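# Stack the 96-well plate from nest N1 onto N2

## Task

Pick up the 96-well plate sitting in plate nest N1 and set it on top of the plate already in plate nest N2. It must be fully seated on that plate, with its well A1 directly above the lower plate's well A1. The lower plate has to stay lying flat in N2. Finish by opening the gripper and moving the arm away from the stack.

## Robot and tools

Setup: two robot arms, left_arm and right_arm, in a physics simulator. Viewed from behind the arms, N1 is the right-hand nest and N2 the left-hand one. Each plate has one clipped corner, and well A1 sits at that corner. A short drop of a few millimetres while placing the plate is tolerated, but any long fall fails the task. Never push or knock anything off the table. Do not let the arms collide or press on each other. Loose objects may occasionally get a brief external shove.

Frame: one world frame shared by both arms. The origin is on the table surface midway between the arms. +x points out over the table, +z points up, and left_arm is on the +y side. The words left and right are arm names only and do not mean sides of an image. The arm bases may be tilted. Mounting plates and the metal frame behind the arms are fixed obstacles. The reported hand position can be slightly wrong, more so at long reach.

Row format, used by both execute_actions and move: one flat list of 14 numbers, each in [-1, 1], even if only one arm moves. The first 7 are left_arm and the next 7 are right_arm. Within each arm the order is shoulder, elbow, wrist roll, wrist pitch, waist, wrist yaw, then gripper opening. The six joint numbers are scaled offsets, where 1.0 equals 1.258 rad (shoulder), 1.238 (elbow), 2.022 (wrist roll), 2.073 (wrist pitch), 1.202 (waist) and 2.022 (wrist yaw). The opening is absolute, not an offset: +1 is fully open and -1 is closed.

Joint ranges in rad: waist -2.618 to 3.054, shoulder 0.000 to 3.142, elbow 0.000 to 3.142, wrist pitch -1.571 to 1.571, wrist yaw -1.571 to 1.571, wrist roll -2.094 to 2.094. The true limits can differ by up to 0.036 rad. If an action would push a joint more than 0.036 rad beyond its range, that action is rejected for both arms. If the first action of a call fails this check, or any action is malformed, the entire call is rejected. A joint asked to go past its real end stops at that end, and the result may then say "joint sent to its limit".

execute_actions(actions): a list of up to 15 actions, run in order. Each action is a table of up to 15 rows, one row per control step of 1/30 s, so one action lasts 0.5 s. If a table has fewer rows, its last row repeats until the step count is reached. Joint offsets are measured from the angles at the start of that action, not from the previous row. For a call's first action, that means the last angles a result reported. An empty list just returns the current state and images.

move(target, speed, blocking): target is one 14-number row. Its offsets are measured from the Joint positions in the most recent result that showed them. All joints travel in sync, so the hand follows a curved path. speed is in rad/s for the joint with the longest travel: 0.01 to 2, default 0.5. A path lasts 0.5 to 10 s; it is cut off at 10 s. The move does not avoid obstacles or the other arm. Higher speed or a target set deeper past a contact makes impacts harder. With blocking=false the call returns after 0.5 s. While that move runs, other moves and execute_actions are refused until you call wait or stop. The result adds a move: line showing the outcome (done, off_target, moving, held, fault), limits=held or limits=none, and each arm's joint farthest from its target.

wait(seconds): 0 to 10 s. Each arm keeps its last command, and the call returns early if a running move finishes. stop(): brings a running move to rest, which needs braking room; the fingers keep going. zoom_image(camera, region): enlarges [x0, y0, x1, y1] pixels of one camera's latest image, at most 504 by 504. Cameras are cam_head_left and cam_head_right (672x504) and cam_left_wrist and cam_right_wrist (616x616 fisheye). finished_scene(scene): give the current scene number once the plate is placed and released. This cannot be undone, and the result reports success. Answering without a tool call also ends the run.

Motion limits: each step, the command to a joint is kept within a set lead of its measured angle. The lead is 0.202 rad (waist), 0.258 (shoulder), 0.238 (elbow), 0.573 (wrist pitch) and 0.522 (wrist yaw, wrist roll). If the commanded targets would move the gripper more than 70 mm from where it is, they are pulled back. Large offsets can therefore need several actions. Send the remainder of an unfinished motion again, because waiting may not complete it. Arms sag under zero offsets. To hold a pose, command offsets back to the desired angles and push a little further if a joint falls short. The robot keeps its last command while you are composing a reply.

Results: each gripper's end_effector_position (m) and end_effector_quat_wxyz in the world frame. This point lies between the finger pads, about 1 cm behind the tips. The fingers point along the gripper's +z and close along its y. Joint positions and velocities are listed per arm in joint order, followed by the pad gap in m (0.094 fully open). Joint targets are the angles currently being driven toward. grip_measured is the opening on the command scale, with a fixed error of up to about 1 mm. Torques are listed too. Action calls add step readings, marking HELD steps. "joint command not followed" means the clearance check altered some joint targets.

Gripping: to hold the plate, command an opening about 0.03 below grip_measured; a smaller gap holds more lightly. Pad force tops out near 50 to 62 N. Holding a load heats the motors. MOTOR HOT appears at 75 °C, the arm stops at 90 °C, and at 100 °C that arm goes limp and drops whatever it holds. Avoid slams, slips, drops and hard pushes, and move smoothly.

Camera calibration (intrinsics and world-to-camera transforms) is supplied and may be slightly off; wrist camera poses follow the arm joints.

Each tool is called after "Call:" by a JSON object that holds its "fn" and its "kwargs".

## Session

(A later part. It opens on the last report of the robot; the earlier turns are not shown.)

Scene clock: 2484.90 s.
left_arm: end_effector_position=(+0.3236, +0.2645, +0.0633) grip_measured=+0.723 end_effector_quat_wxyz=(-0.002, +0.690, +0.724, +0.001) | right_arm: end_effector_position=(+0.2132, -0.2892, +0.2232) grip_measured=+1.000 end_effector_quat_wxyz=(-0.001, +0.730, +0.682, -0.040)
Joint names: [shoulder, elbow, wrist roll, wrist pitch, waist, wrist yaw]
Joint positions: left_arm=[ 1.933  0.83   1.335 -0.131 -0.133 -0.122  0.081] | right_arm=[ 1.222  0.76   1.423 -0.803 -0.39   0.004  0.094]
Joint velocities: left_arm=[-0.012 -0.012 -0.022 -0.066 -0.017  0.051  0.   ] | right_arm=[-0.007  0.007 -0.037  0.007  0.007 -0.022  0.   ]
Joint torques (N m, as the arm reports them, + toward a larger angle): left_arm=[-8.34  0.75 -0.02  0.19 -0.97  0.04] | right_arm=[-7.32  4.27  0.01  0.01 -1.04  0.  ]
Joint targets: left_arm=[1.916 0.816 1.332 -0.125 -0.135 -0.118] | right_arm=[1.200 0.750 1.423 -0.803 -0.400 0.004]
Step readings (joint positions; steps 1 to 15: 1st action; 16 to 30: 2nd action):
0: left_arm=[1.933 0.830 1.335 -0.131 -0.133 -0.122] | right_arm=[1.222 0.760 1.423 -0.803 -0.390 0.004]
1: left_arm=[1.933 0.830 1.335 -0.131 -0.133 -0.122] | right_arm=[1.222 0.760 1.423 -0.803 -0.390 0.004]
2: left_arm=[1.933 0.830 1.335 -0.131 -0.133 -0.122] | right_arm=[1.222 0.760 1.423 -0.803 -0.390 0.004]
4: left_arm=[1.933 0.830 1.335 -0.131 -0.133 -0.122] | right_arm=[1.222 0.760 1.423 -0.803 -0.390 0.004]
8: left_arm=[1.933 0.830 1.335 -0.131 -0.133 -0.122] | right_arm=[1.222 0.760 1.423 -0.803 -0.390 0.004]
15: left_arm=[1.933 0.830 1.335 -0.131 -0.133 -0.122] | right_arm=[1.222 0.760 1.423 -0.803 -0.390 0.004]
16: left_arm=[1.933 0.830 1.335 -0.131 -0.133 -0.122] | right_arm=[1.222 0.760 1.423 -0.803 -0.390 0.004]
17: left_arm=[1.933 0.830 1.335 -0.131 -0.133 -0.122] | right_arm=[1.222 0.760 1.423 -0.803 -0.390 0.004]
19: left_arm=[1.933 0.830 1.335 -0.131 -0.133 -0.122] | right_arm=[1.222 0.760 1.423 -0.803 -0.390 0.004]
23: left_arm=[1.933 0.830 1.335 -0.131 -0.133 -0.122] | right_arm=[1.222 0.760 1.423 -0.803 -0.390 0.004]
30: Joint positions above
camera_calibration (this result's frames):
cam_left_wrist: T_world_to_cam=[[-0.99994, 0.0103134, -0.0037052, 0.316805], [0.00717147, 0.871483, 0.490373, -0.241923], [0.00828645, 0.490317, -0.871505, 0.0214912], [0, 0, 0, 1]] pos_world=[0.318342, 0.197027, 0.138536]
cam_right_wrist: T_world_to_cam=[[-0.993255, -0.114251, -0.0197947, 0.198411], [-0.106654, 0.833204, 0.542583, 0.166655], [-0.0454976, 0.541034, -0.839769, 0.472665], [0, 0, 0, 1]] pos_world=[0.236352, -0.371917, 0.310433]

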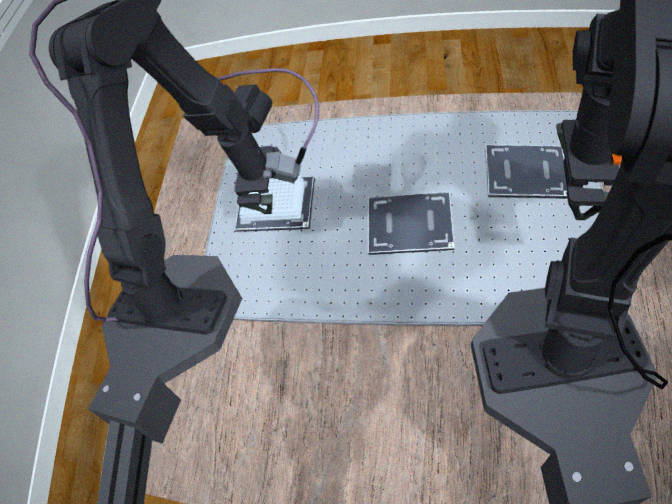

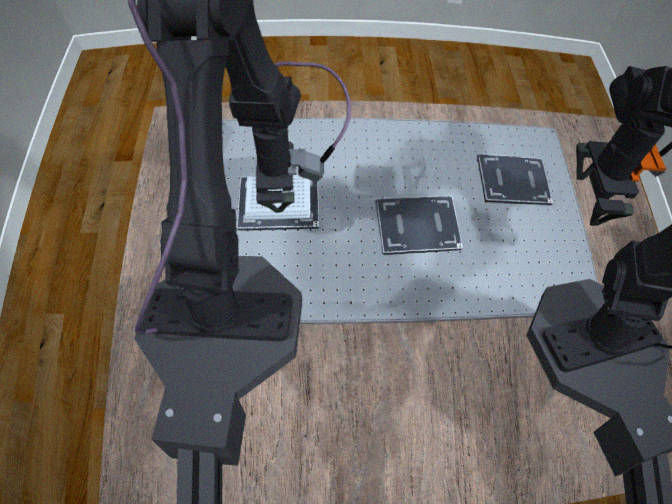

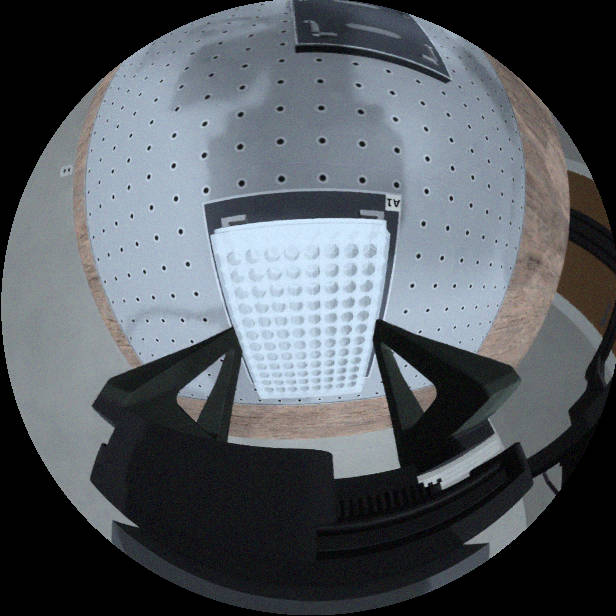

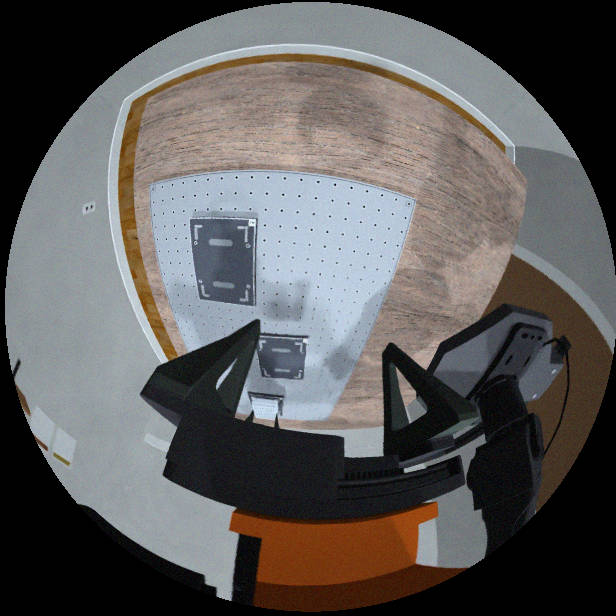

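Call:
{"fn": "execute_actions", "kwargs": {"actions": [[[-0.0135,-0.0113,-0.0015,0.003,-0.0017,0.002,0.704,-0.0175,-0.008,0,0,-0.008,0,1]],[[-0.0135,-0.0113,-0.0015,0.003,-0.0017,0.002,0.704,-0.0175,-0.008,0,0,-0.008,0,1]]]}}

Call:
{"fn": "zoom_image", "kwargs": {"camera": "cam_left_wrist", "region": [204,205,254,245]}}

Call:
{"fn": "zoom_image", "kwargs": {"camera": "cam_left_wrist", "region": [352,200,402,240]}}

Scene clock: 2495.00 s.
left_arm: end_effector_position=(+0.3236, +0.2645, +0.0633) grip_measured=+0.717 end_effector_quat_wxyz=(-0.002, +0.690, +0.724, +0.001) | right_arm: end_effector_position=(+0.2132, -0.2892, +0.2232) grip_measured=+1.000 end_effector_quat_wxyz=(-0.001, +0.730, +0.682, -0.040)
Joint names: [shoulder, elbow, wrist roll, wrist pitch, waist, wrist yaw]
Joint positions: left_arm=[ 1.933  0.83   1.335 -0.131 -0.133 -0.122  0.081] | right_arm=[ 1.222  0.76   1.423 -0.803 -0.39   0.004  0.094]
Joint velocities: left_arm=[ 0.017  0.012 -0.037 -0.022 -0.012 -0.007  0.   ] | right_arm=[-0.017 -0.002  0.022 -0.022 -0.012 -0.081  0.   ]
Joint torques (N m, as the arm reports them, + toward a larger angle): left_arm=[-8.35  0.76 -0.02  0.2  -0.97  0.05] | right_arm=[-7.31  4.29  0.01 -0.01 -1.05  0.02]
Joint targets: left_arm=[1.916 0.816 1.332 -0.125 -0.135 -0.118] | right_arm=[1.200 0.750 1.423 -0.803 -0.400 0.004]
Step readings (joint positions; steps 1 to 15: 1st action; 16 to 30: 2nd action):
0: left_arm=[1.933 0.830 1.335 -0.131 -0.133 -0.122] | right_arm=[1.222 0.760 1.423 -0.803 -0.390 0.004]
1: left_arm=[1.933 0.830 1.335 -0.131 -0.133 -0.122] | right_arm=[1.222 0.760 1.423 -0.803 -0.390 0.004]
2: left_arm=[1.933 0.830 1.335 -0.131 -0.133 -0.122] | right_arm=[1.222 0.760 1.423 -0.803 -0.390 0.004]
4: left_arm=[1.933 0.830 1.335 -0.131 -0.133 -0.122] | right_arm=[1.222 0.760 1.423 -0.803 -0.390 0.004]
8: left_arm=[1.933 0.830 1.335 -0.131 -0.133 -0.122] | right_arm=[1.222 0.760 1.423 -0.803 -0.390 0.004]
15: left_arm=[1.933 0.830 1.335 -0.131 -0.133 -0.122] | right_arm=[1.222 0.760 1.423 -0.803 -0.390 0.004]
16: left_arm=[1.933 0.830 1.335 -0.131 -0.133 -0.122] | right_arm=[1.222 0.760 1.423 -0.803 -0.390 0.004]
17: left_arm=[1.933 0.830 1.335 -0.131 -0.133 -0.122] | right_arm=[1.222 0.760 1.423 -0.803 -0.390 0.004]
19: left_arm=[1.933 0.830 1.335 -0.131 -0.133 -0.122] | right_arm=[1.222 0.760 1.423 -0.803 -0.390 0.004]
23: left_arm=[1.933 0.830 1.335 -0.131 -0.133 -0.122] | right_arm=[1.222 0.760 1.423 -0.803 -0.390 0.004]
30: Joint positions above
camera_calibration (this result's frames):
cam_left_wrist: T_world_to_cam=[[-0.99994, 0.0103134, -0.0037052, 0.316805], [0.00717147, 0.871483, 0.490373, -0.241923], [0.00828645, 0.490317, -0.871505, 0.0214912], [0, 0, 0, 1]] pos_world=[0.318342, 0.197027, 0.138536]
cam_right_wrist: T_world_to_cam=[[-0.993255, -0.114251, -0.0197947, 0.198411], [-0.106654, 0.833204, 0.542583, 0.166655], [-0.0454976, 0.541034, -0.839769, 0.472665], [0, 0, 0, 1]] pos_world=[0.236352, -0.371917, 0.310433]

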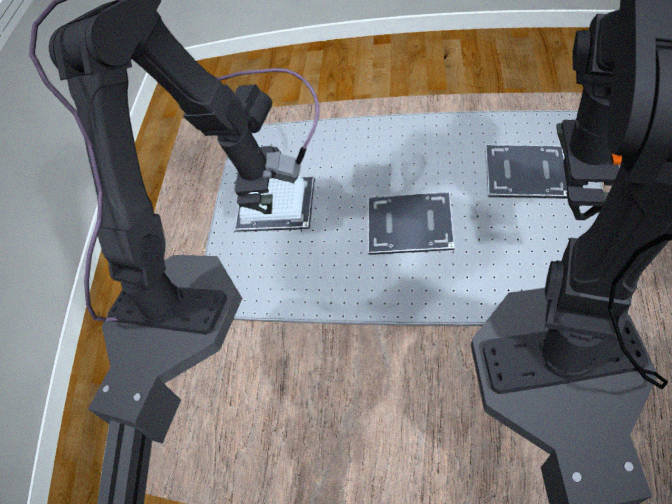

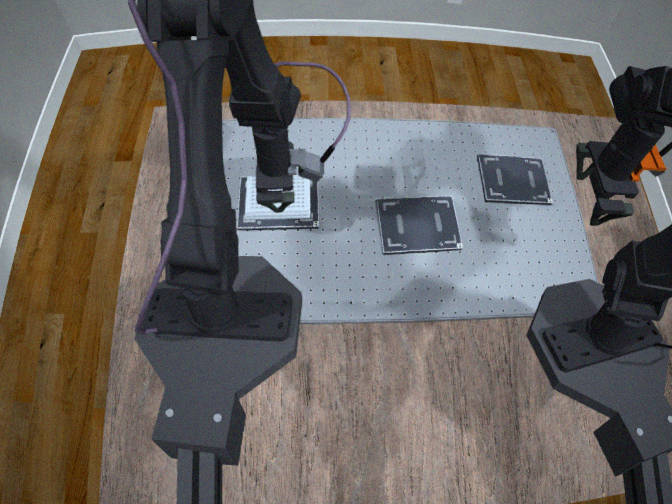

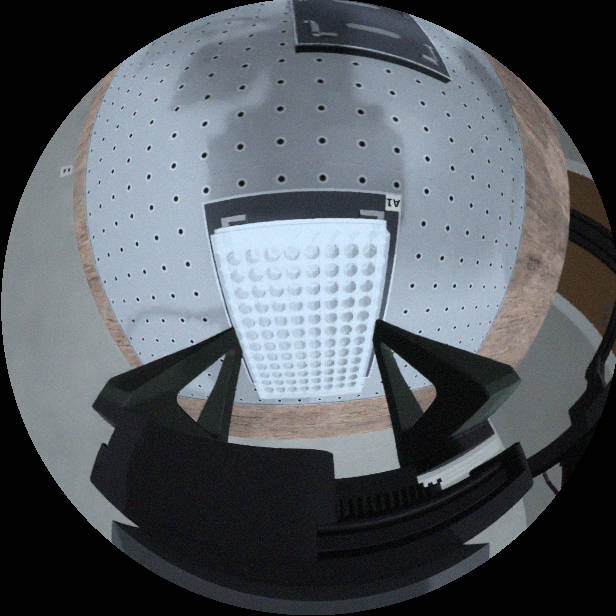

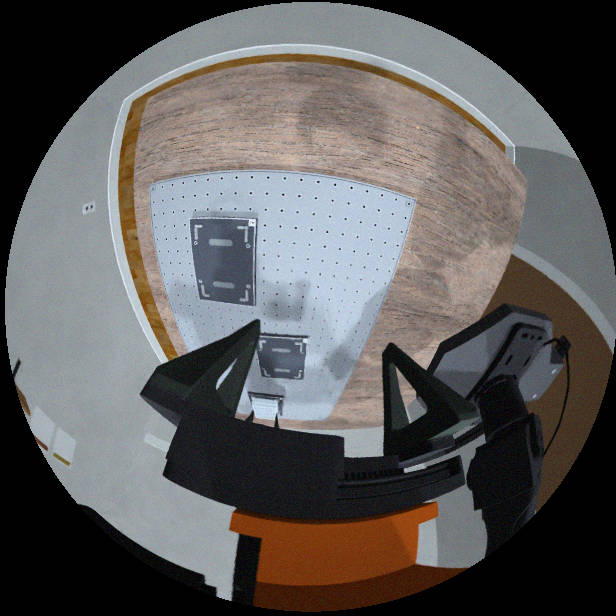

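Region (204, 205, 254, 245) of cam_left_wrist's 616x616 image, scaled by 10.080, with more detail than that image has; it fills the top 403 rows of this view, and the rest is white.

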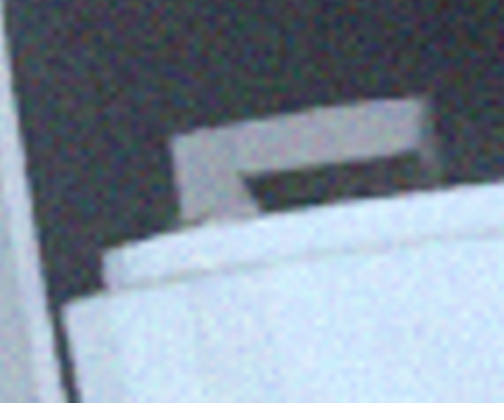

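Region (352, 200, 402, 240) of cam_left_wrist's 616x616 image, scaled by 10.080, with more detail than that image has; it fills the top 403 rows of this view, and the rest is white.

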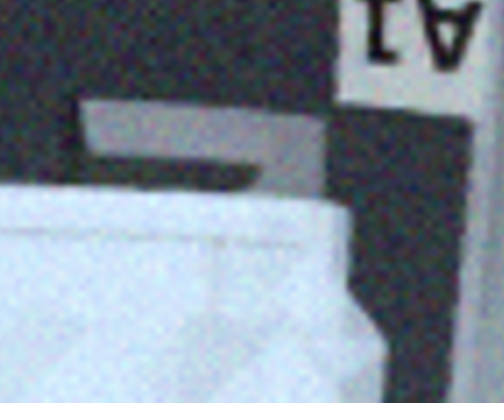

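Call:
{"fn": "execute_actions", "kwargs": {"actions": [[[-0.0135,-0.0113,-0.0015,0.003,-0.0017,0.002,0.695,-0.0175,-0.008,0,0,-0.008,0,1]],[[-0.0135,-0.0113,-0.0015,0.003,-0.0017,0.002,0.69,-0.0175,-0.008,0,0,-0.008,0,1]]]}}

Call:
{"fn": "zoom_image", "kwargs": {"camera": "cam_left_wrist", "region": [204,205,254,245]}}

Call:
{"fn": "zoom_image", "kwargs": {"camera": "cam_left_wrist", "region": [352,200,402,240]}}

Scene clock: 2510.73 s.
left_arm: end_effector_position=(+0.3236, +0.2645, +0.0633) grip_measured=+0.706 end_effector_quat_wxyz=(-0.002, +0.690, +0.724, +0.001) | right_arm: end_effector_position=(+0.2132, -0.2892, +0.2232) grip_measured=+1.000 end_effector_quat_wxyz=(-0.001, +0.730, +0.682, -0.040)
Joint names: [shoulder, elbow, wrist roll, wrist pitch, waist, wrist yaw]
Joint positions: left_arm=[ 1.933  0.83   1.335 -0.131 -0.133 -0.122  0.08 ] | right_arm=[ 1.222  0.76   1.423 -0.803 -0.39   0.004  0.094]
Joint velocities: left_arm=[ 0.002  0.012 -0.051  0.022  0.007 -0.037 -0.   ] | right_arm=[ 0.002 -0.002  0.022  0.037 -0.022  0.022  0.   ]
Joint torques (N m, as the arm reports them, + toward a larger angle): left_arm=[-8.34  0.75 -0.02  0.19 -0.98  0.04] | right_arm=[-7.34  4.27  0.02  0.   -1.07  0.01]
Joint targets: left_arm=[1.916 0.816 1.332 -0.125 -0.135 -0.118] | right_arm=[1.200 0.750 1.423 -0.803 -0.400 0.004]
Step readings (joint positions; steps 1 to 15: 1st action; 16 to 30: 2nd action):
0: left_arm=[1.933 0.830 1.335 -0.131 -0.133 -0.122] | right_arm=[1.222 0.760 1.423 -0.803 -0.390 0.004]
1: left_arm=[1.933 0.830 1.335 -0.131 -0.133 -0.122] | right_arm=[1.222 0.760 1.423 -0.803 -0.390 0.004]
2: left_arm=[1.933 0.830 1.335 -0.131 -0.133 -0.122] | right_arm=[1.222 0.760 1.423 -0.803 -0.390 0.004]
4: left_arm=[1.933 0.830 1.335 -0.131 -0.133 -0.122] | right_arm=[1.222 0.760 1.423 -0.803 -0.390 0.004]
8: left_arm=[1.933 0.830 1.335 -0.131 -0.133 -0.122] | right_arm=[1.222 0.760 1.423 -0.803 -0.390 0.004]
15: left_arm=[1.933 0.830 1.335 -0.131 -0.133 -0.122] | right_arm=[1.222 0.760 1.423 -0.803 -0.390 0.004]
16: left_arm=[1.933 0.830 1.335 -0.131 -0.133 -0.122] | right_arm=[1.222 0.760 1.423 -0.803 -0.390 0.004]
17: left_arm=[1.933 0.830 1.335 -0.131 -0.133 -0.122] | right_arm=[1.222 0.760 1.423 -0.803 -0.390 0.004]
19: left_arm=[1.933 0.830 1.335 -0.131 -0.133 -0.122] | right_arm=[1.222 0.760 1.423 -0.803 -0.390 0.004]
23: left_arm=[1.933 0.830 1.335 -0.131 -0.133 -0.122] | right_arm=[1.222 0.760 1.423 -0.803 -0.390 0.004]
30: Joint positions above
camera_calibration (this result's frames):
cam_left_wrist: T_world_to_cam=[[-0.99994, 0.0103134, -0.0037052, 0.316805], [0.00717147, 0.871483, 0.490373, -0.241923], [0.00828645, 0.490317, -0.871505, 0.0214912], [0, 0, 0, 1]] pos_world=[0.318342, 0.197027, 0.138536]
cam_right_wrist: T_world_to_cam=[[-0.993255, -0.114251, -0.0197947, 0.198411], [-0.106654, 0.833204, 0.542583, 0.166655], [-0.0454976, 0.541034, -0.839769, 0.472665], [0, 0, 0, 1]] pos_world=[0.236352, -0.371917, 0.310433]

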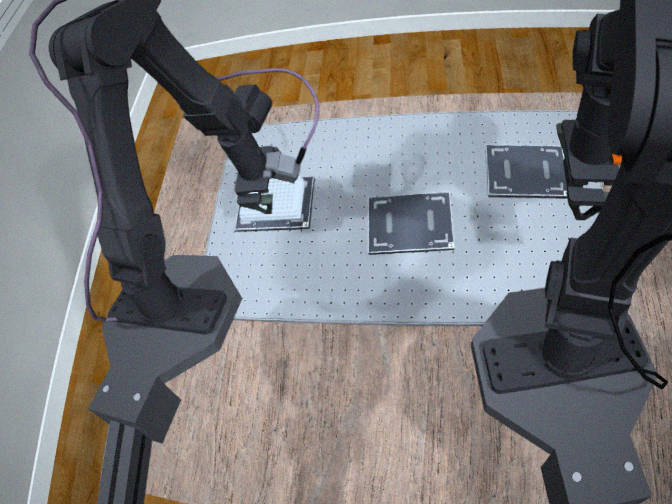

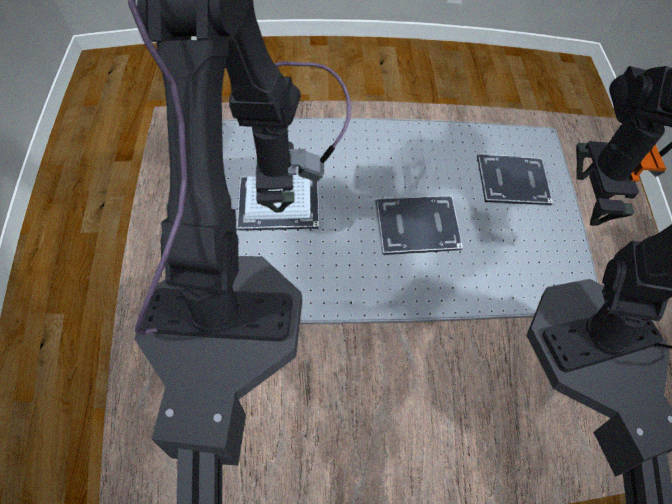

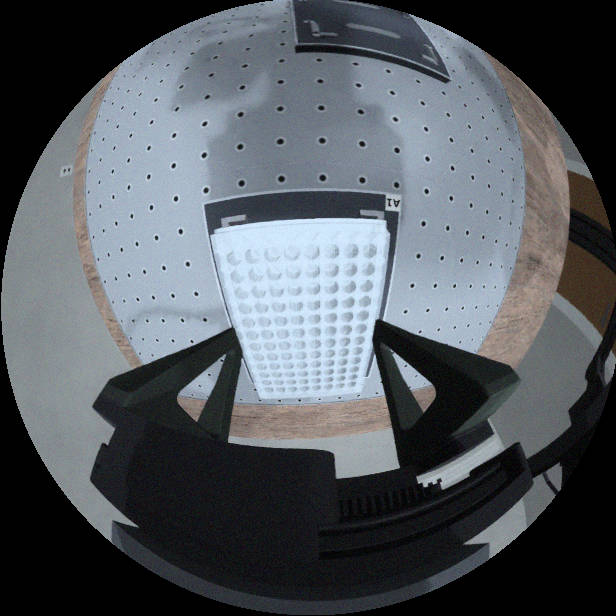

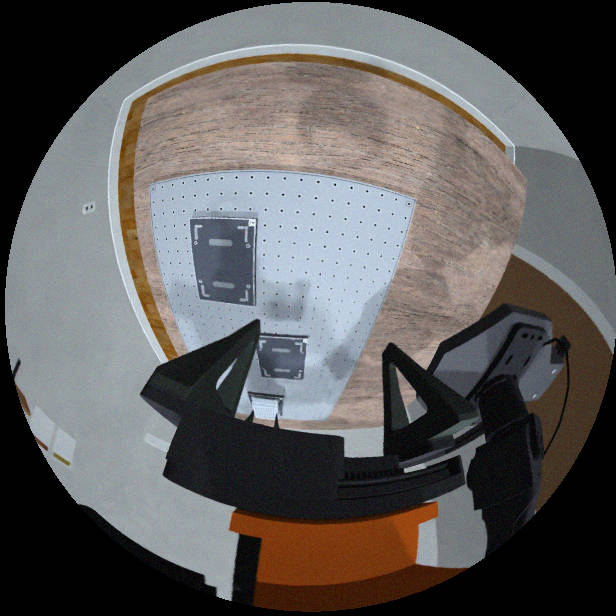

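Region (204, 205, 254, 245) of cam_left_wrist's 616x616 image, scaled by 10.080, with more detail than that image has; it fills the top 403 rows of this view, and the rest is white.

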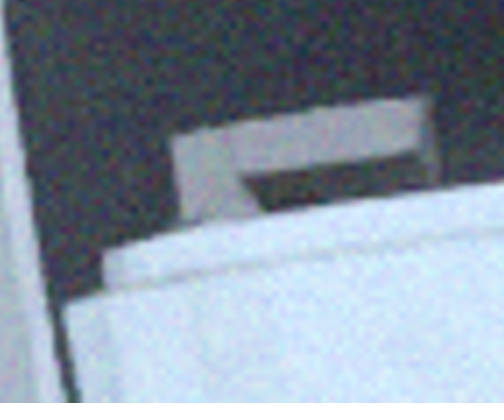

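Region (352, 200, 402, 240) of cam_left_wrist's 616x616 image, scaled by 10.080, with more detail than that image has; it fills the top 403 rows of this view, and the rest is white.

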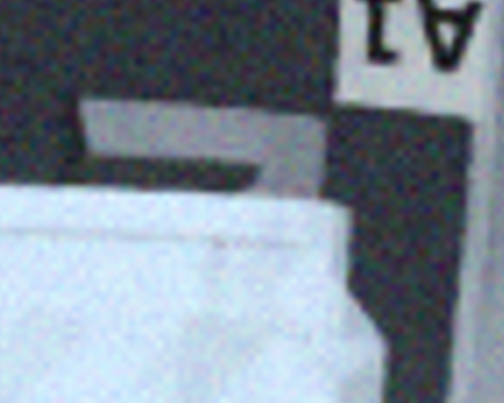

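Call:
{"fn": "execute_actions", "kwargs": {"actions": [[[-0.0135,-0.0113,-0.0015,0.003,-0.0017,0.002,0.683,-0.0175,-0.008,0,0,-0.008,0,1]],[[-0.0135,-0.0113,-0.0015,0.003,-0.0017,0.002,0.678,-0.0175,-0.008,0,0,-0.008,0,1]]]}}

Call:
{"fn": "zoom_image", "kwargs": {"camera": "cam_left_wrist", "region": [204,205,254,245]}}

Call:
{"fn": "zoom_image", "kwargs": {"camera": "cam_left_wrist", "region": [352,200,402,240]}}

Scene clock: 2515.70 s.
left_arm: end_effector_position=(+0.3236, +0.2645, +0.0633) grip_measured=+0.697 end_effector_quat_wxyz=(-0.002, +0.690, +0.724, +0.001) | right_arm: end_effector_position=(+0.2132, -0.2892, +0.2232) grip_measured=+1.000 end_effector_quat_wxyz=(-0.001, +0.730, +0.682, -0.040)
Joint names: [shoulder, elbow, wrist roll, wrist pitch, waist, wrist yaw]
Joint positions: left_arm=[ 1.933  0.83   1.335 -0.131 -0.133 -0.122  0.08 ] | right_arm=[ 1.222  0.76   1.423 -0.803 -0.39   0.004  0.094]
Joint velocities: left_arm=[-0.007  0.007  0.007  0.022 -0.002  0.022 -0.   ] | right_arm=[-0.007  0.002  0.007 -0.037  0.007 -0.022  0.   ]
Joint torques (N m, as the arm reports them, + toward a larger angle): left_arm=[-8.35  0.76 -0.02  0.2  -0.98  0.05] | right_arm=[-7.33  4.27  0.02 -0.01 -1.04  0.01]
Joint targets: left_arm=[1.916 0.816 1.332 -0.125 -0.135 -0.118] | right_arm=[1.200 0.750 1.423 -0.803 -0.400 0.004]
Step readings (joint positions; steps 1 to 15: 1st action; 16 to 30: 2nd action):
0: left_arm=[1.933 0.830 1.335 -0.131 -0.133 -0.122] | right_arm=[1.222 0.760 1.423 -0.803 -0.390 0.004]
1: left_arm=[1.933 0.830 1.335 -0.131 -0.133 -0.122] | right_arm=[1.222 0.760 1.423 -0.803 -0.390 0.004]
2: left_arm=[1.933 0.830 1.335 -0.131 -0.133 -0.122] | right_arm=[1.222 0.760 1.423 -0.803 -0.390 0.004]
4: left_arm=[1.933 0.830 1.335 -0.131 -0.133 -0.122] | right_arm=[1.222 0.760 1.423 -0.803 -0.390 0.004]
8: left_arm=[1.933 0.830 1.335 -0.131 -0.133 -0.122] | right_arm=[1.222 0.760 1.423 -0.803 -0.390 0.004]
15: left_arm=[1.933 0.830 1.335 -0.131 -0.133 -0.122] | right_arm=[1.222 0.760 1.423 -0.803 -0.390 0.004]
16: left_arm=[1.933 0.830 1.335 -0.131 -0.133 -0.122] | right_arm=[1.222 0.760 1.423 -0.803 -0.390 0.004]
17: left_arm=[1.933 0.830 1.335 -0.131 -0.133 -0.122] | right_arm=[1.222 0.760 1.423 -0.803 -0.390 0.004]
19: left_arm=[1.933 0.830 1.335 -0.131 -0.133 -0.122] | right_arm=[1.222 0.760 1.423 -0.803 -0.390 0.004]
23: left_arm=[1.933 0.830 1.335 -0.131 -0.133 -0.122] | right_arm=[1.222 0.760 1.423 -0.803 -0.390 0.004]
30: Joint positions above
camera_calibration (this result's frames):
cam_left_wrist: T_world_to_cam=[[-0.99994, 0.0103134, -0.0037052, 0.316805], [0.00717147, 0.871483, 0.490373, -0.241923], [0.00828645, 0.490317, -0.871505, 0.0214912], [0, 0, 0, 1]] pos_world=[0.318342, 0.197027, 0.138536]
cam_right_wrist: T_world_to_cam=[[-0.993255, -0.114251, -0.0197947, 0.198411], [-0.106654, 0.833204, 0.542583, 0.166655], [-0.0454976, 0.541034, -0.839769, 0.472665], [0, 0, 0, 1]] pos_world=[0.236352, -0.371917, 0.310433]

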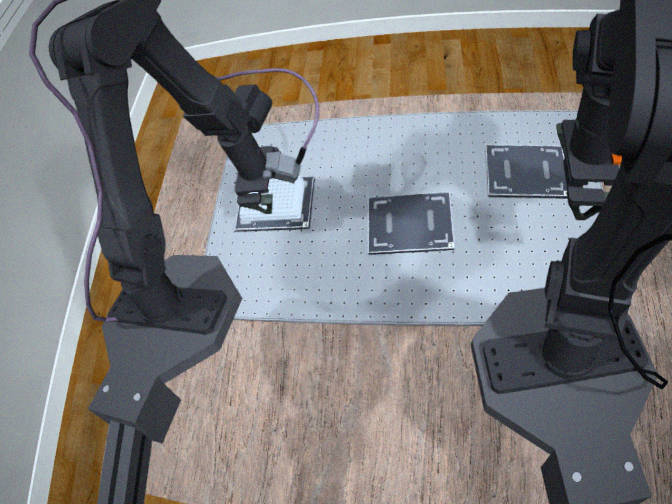

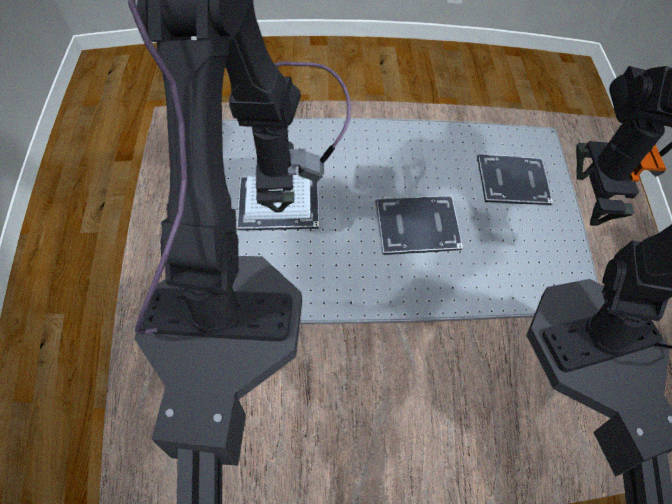

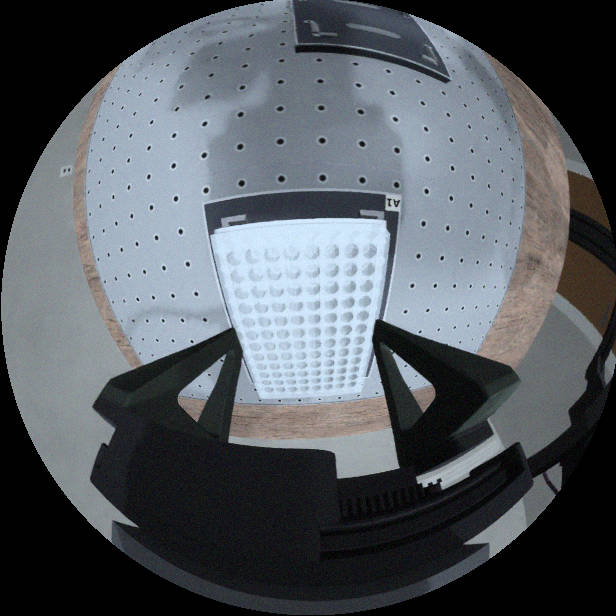

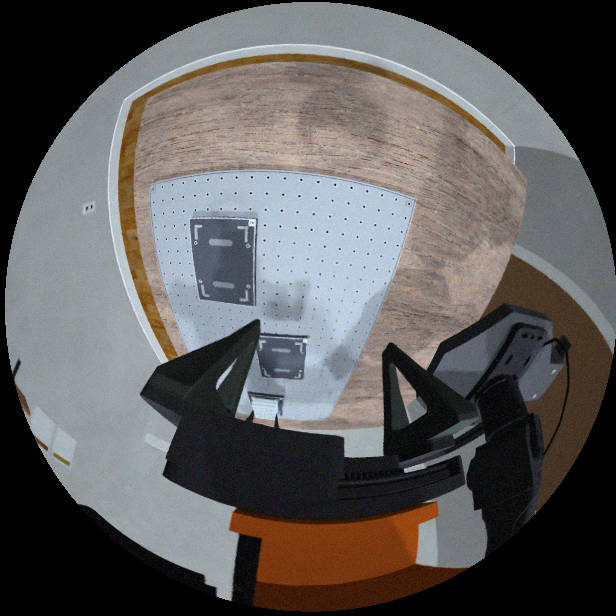

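Region (204, 205, 254, 245) of cam_left_wrist's 616x616 image, scaled by 10.080, with more detail than that image has; it fills the top 403 rows of this view, and the rest is white.

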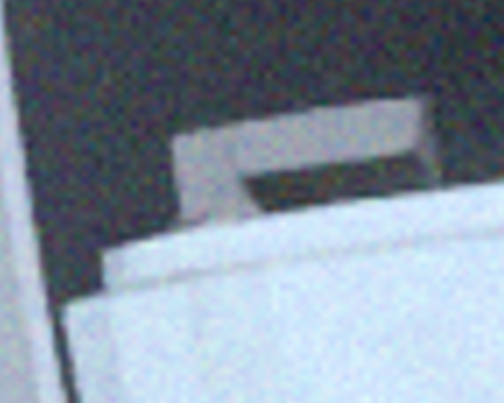

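Region (352, 200, 402, 240) of cam_left_wrist's 616x616 image, scaled by 10.080, with more detail than that image has; it fills the top 403 rows of this view, and the rest is white.

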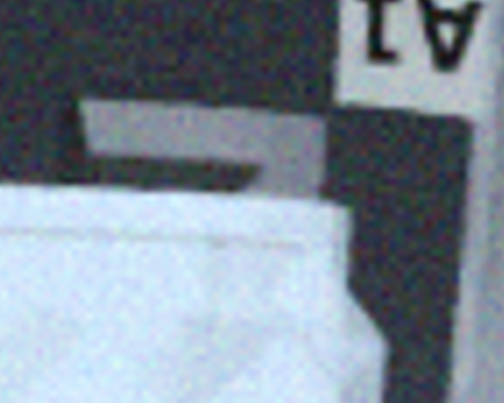

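Call:
{"fn": "wait", "kwargs": {"seconds": 1}}

Scene clock: 2523.63 s.
left_arm: end_effector_position=(+0.3236, +0.2645, +0.0633) grip_measured=+0.697 end_effector_quat_wxyz=(-0.002, +0.690, +0.724, +0.001) | right_arm: end_effector_position=(+0.2132, -0.2892, +0.2232) grip_measured=+1.000 end_effector_quat_wxyz=(-0.001, +0.730, +0.682, -0.040)
Joint names: [shoulder, elbow, wrist roll, wrist pitch, waist, wrist yaw]
Joint positions: left_arm=[ 1.933  0.83   1.335 -0.131 -0.133 -0.122  0.08 ] | right_arm=[ 1.222  0.76   1.423 -0.803 -0.39   0.004  0.094]
Joint velocities: left_arm=[-0.007  0.002  0.037  0.037  0.012  0.022 -0.   ] | right_arm=[ 0.007 -0.012 -0.022  0.007 -0.007  0.051  0.   ]
Joint torques (N m, as the arm reports them, + toward a larger angle): left_arm=[-8.35  0.75 -0.02  0.2  -0.97  0.04] | right_arm=[-7.31  4.27  0.02  0.   -1.02  0.01]
Joint targets: left_arm=[1.916 0.816 1.332 -0.125 -0.135 -0.118] | right_arm=[1.200 0.750 1.423 -0.803 -0.400 0.004]
wait: 1.00 s; at rest from the start
camera_calibration (this result's frames):
cam_left_wrist: T_world_to_cam=[[-0.99994, 0.0103134, -0.0037052, 0.316805], [0.00717147, 0.871483, 0.490373, -0.241923], [0.00828645, 0.490317, -0.871505, 0.0214912], [0, 0, 0, 1]] pos_world=[0.318342, 0.197027, 0.138536]
cam_right_wrist: T_world_to_cam=[[-0.993255, -0.114251, -0.0197947, 0.198411], [-0.106654, 0.833204, 0.542583, 0.166655], [-0.0454976, 0.541034, -0.839769, 0.472665], [0, 0, 0, 1]] pos_world=[0.236352, -0.371917, 0.310433]

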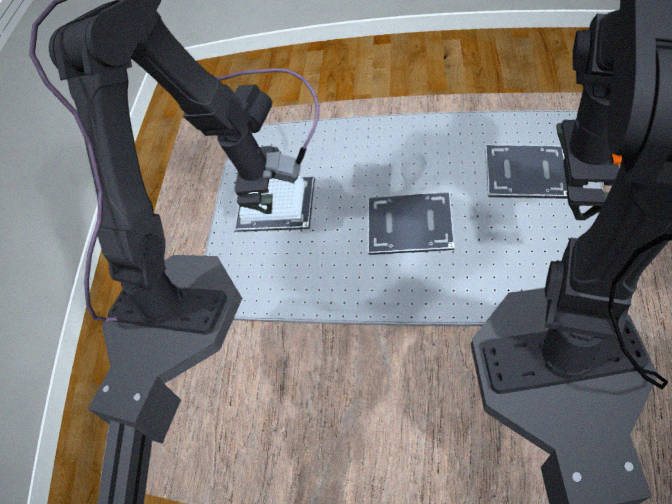

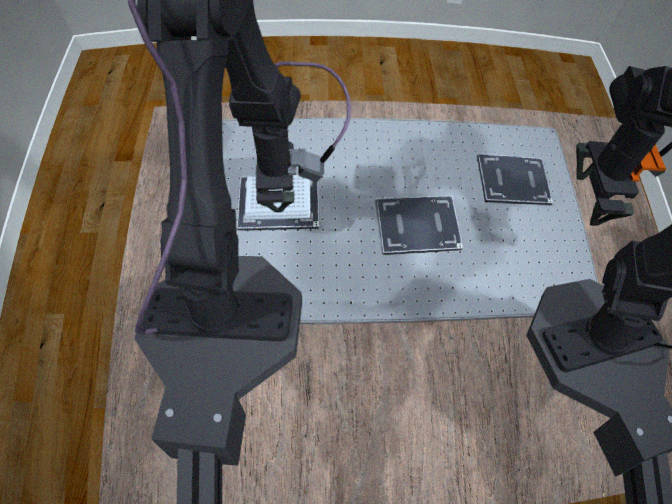

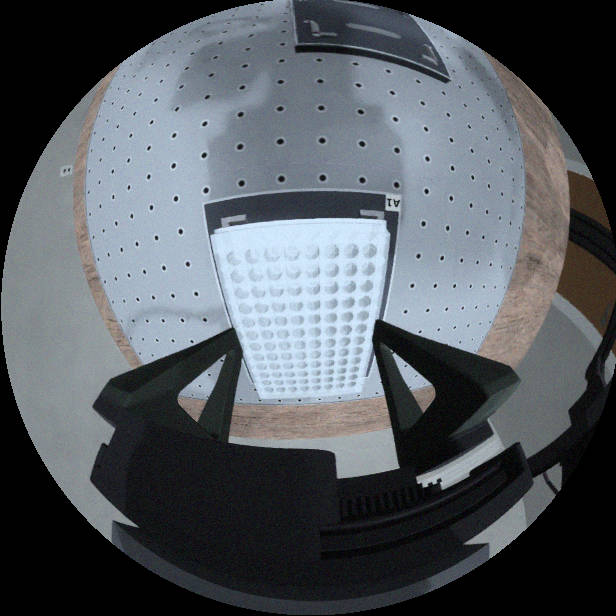

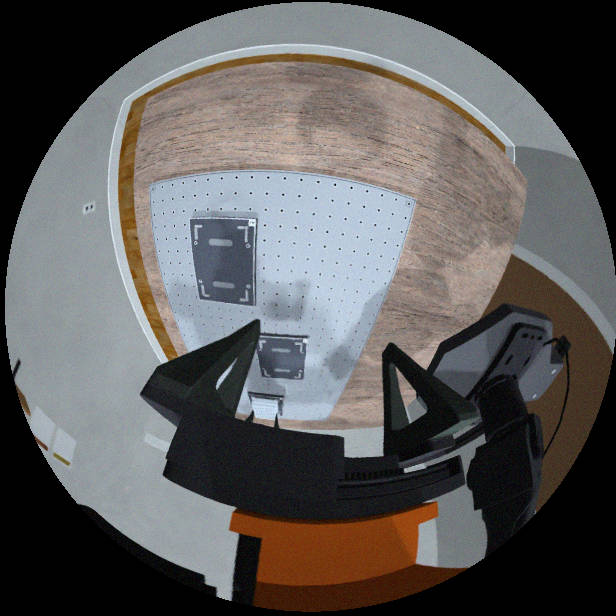

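Call:
{"fn": "zoom_image", "kwargs": {"camera": "cam_left_wrist", "region": [205,290,285,370]}}

Call:
{"fn": "zoom_image", "kwargs": {"camera": "cam_left_wrist", "region": [335,285,415,365]}}

Region (205, 290, 285, 370) of cam_left_wrist's 616x616 image, scaled by 6.300, with more detail than that image has.

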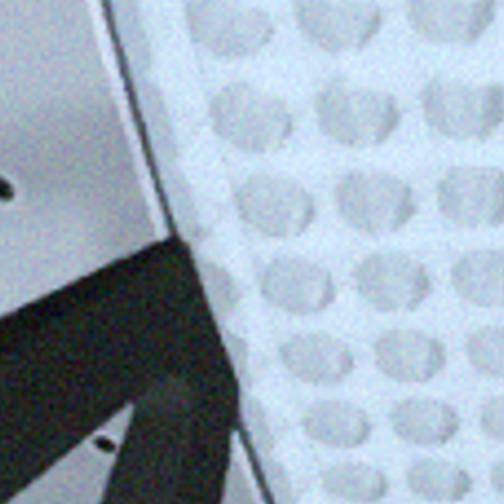

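Region (335, 285, 415, 365) of cam_left_wrist's 616x616 image, scaled by 6.300, with more detail than that image has.

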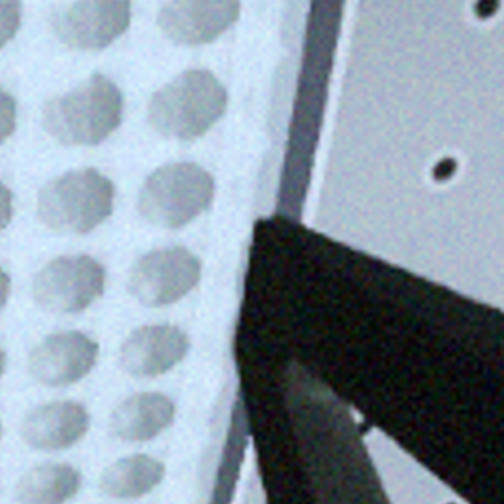

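Call:
{"fn": "execute_actions", "kwargs": {"actions": [[[-0.0135,-0.0113,-0.0015,0.003,-0.0017,0.002,0.672,-0.0175,-0.008,0,0,-0.008,0,1]],[[-0.0135,-0.0113,-0.0015,0.003,-0.0017,0.002,0.666,-0.0175,-0.008,0,0,-0.008,0,1]]]}}

Call:
{"fn": "zoom_image", "kwargs": {"camera": "cam_left_wrist", "region": [204,205,254,245]}}

Call:
{"fn": "zoom_image", "kwargs": {"camera": "cam_left_wrist", "region": [352,200,402,240]}}

Scene clock: 2531.77 s.
left_arm: end_effector_position=(+0.3236, +0.2645, +0.0633) grip_measured=+0.697 end_effector_quat_wxyz=(-0.002, +0.690, +0.724, +0.001) | right_arm: end_effector_position=(+0.2132, -0.2892, +0.2232) grip_measured=+1.000 end_effector_quat_wxyz=(-0.001, +0.730, +0.682, -0.040)
Joint names: [shoulder, elbow, wrist roll, wrist pitch, waist, wrist yaw]
Joint positions: left_arm=[ 1.933  0.83   1.335 -0.131 -0.133 -0.122  0.08 ] | right_arm=[ 1.222  0.76   1.423 -0.803 -0.39   0.004  0.094]
Joint velocities: left_arm=[-0.002  0.007 -0.007  0.037 -0.002  0.007  0.   ] | right_arm=[-0.007 -0.017 -0.051 -0.066 -0.002 -0.022  0.   ]
Joint torques (N m, as the arm reports them, + toward a larger angle): left_arm=[-8.35  0.75 -0.02  0.2  -0.98  0.04] | right_arm=[-7.31  4.26  0.01  0.01 -1.04  0.01]
Joint targets: left_arm=[1.916 0.816 1.332 -0.125 -0.135 -0.118] | right_arm=[1.200 0.750 1.423 -0.803 -0.400 0.004]
Step readings (joint positions; steps 1 to 15: 1st action; 16 to 30: 2nd action):
0: left_arm=[1.933 0.830 1.335 -0.131 -0.133 -0.122] | right_arm=[1.222 0.760 1.423 -0.803 -0.390 0.004]
1: left_arm=[1.933 0.830 1.335 -0.131 -0.133 -0.122] | right_arm=[1.222 0.760 1.423 -0.803 -0.390 0.004]
2: left_arm=[1.933 0.830 1.335 -0.131 -0.133 -0.122] | right_arm=[1.222 0.760 1.423 -0.803 -0.390 0.004]
4: left_arm=[1.933 0.830 1.335 -0.131 -0.133 -0.122] | right_arm=[1.222 0.760 1.423 -0.803 -0.390 0.004]
8: left_arm=[1.933 0.830 1.335 -0.131 -0.133 -0.122] | right_arm=[1.222 0.760 1.423 -0.803 -0.390 0.004]
15: left_arm=[1.933 0.830 1.335 -0.131 -0.133 -0.122] | right_arm=[1.222 0.760 1.423 -0.803 -0.390 0.004]
16: left_arm=[1.933 0.830 1.335 -0.131 -0.133 -0.122] | right_arm=[1.222 0.760 1.423 -0.803 -0.390 0.004]
17: left_arm=[1.933 0.830 1.335 -0.131 -0.133 -0.122] | right_arm=[1.222 0.760 1.423 -0.803 -0.390 0.004]
19: left_arm=[1.933 0.830 1.335 -0.131 -0.133 -0.122] | right_arm=[1.222 0.760 1.423 -0.803 -0.390 0.004]
23: left_arm=[1.933 0.830 1.335 -0.131 -0.133 -0.122] | right_arm=[1.222 0.760 1.423 -0.803 -0.390 0.004]
30: Joint positions above
camera_calibration (this result's frames):
cam_left_wrist: T_world_to_cam=[[-0.99994, 0.0103134, -0.0037052, 0.316805], [0.00717147, 0.871483, 0.490373, -0.241923], [0.00828645, 0.490317, -0.871505, 0.0214912], [0, 0, 0, 1]] pos_world=[0.318342, 0.197027, 0.138536]
cam_right_wrist: T_world_to_cam=[[-0.993255, -0.114251, -0.0197947, 0.198411], [-0.106654, 0.833204, 0.542583, 0.166655], [-0.0454976, 0.541034, -0.839769, 0.472665], [0, 0, 0, 1]] pos_world=[0.236352, -0.371917, 0.310433]

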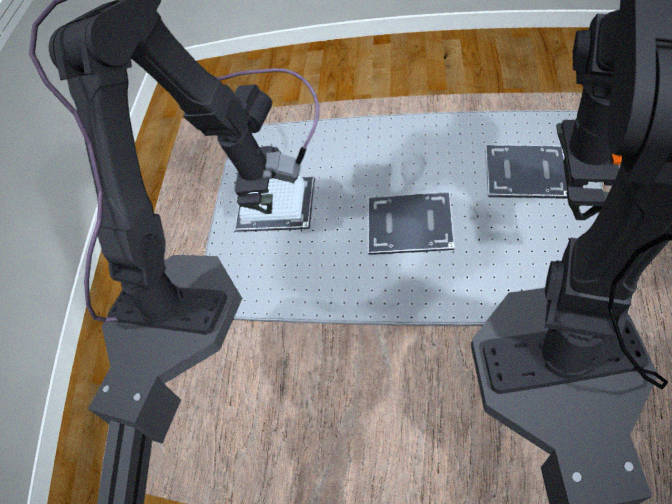

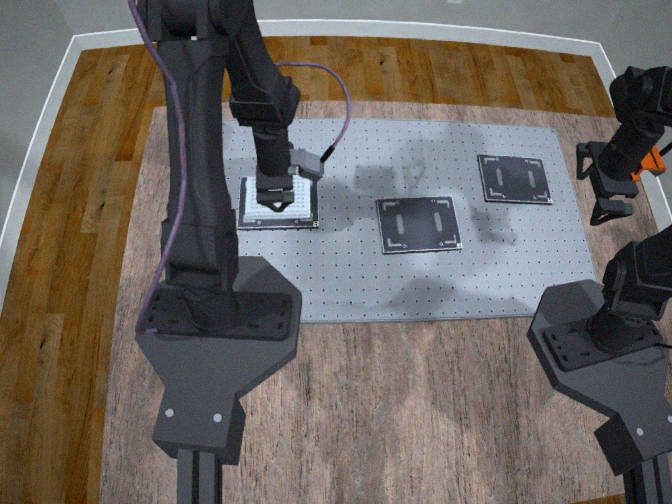

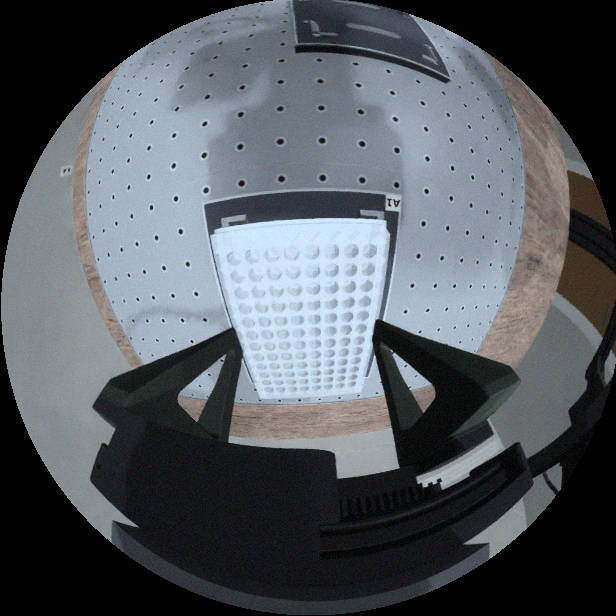

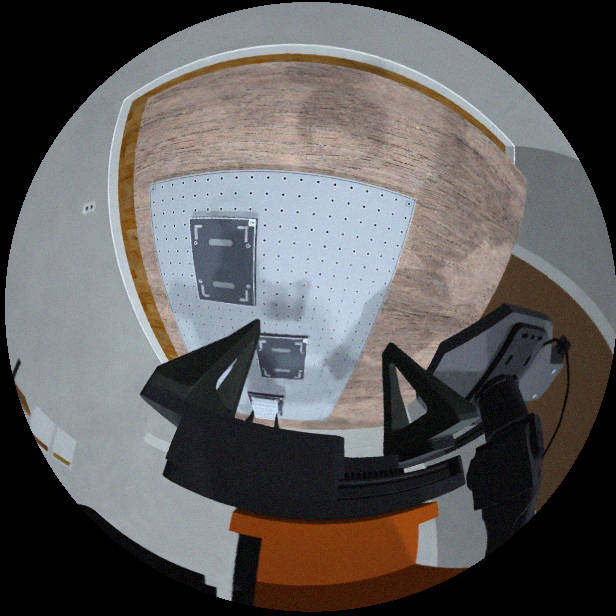

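Region (204, 205, 254, 245) of cam_left_wrist's 616x616 image, scaled by 10.080, with more detail than that image has; it fills the top 403 rows of this view, and the rest is white.

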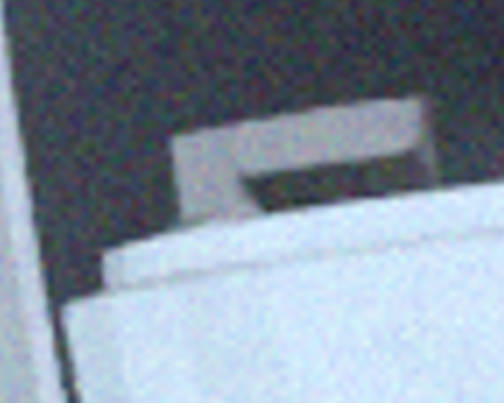

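Region (352, 200, 402, 240) of cam_left_wrist's 616x616 image, scaled by 10.080, with more detail than that image has; it fills the top 403 rows of this view, and the rest is white.

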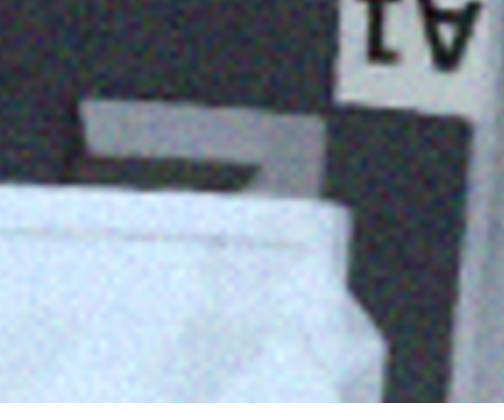

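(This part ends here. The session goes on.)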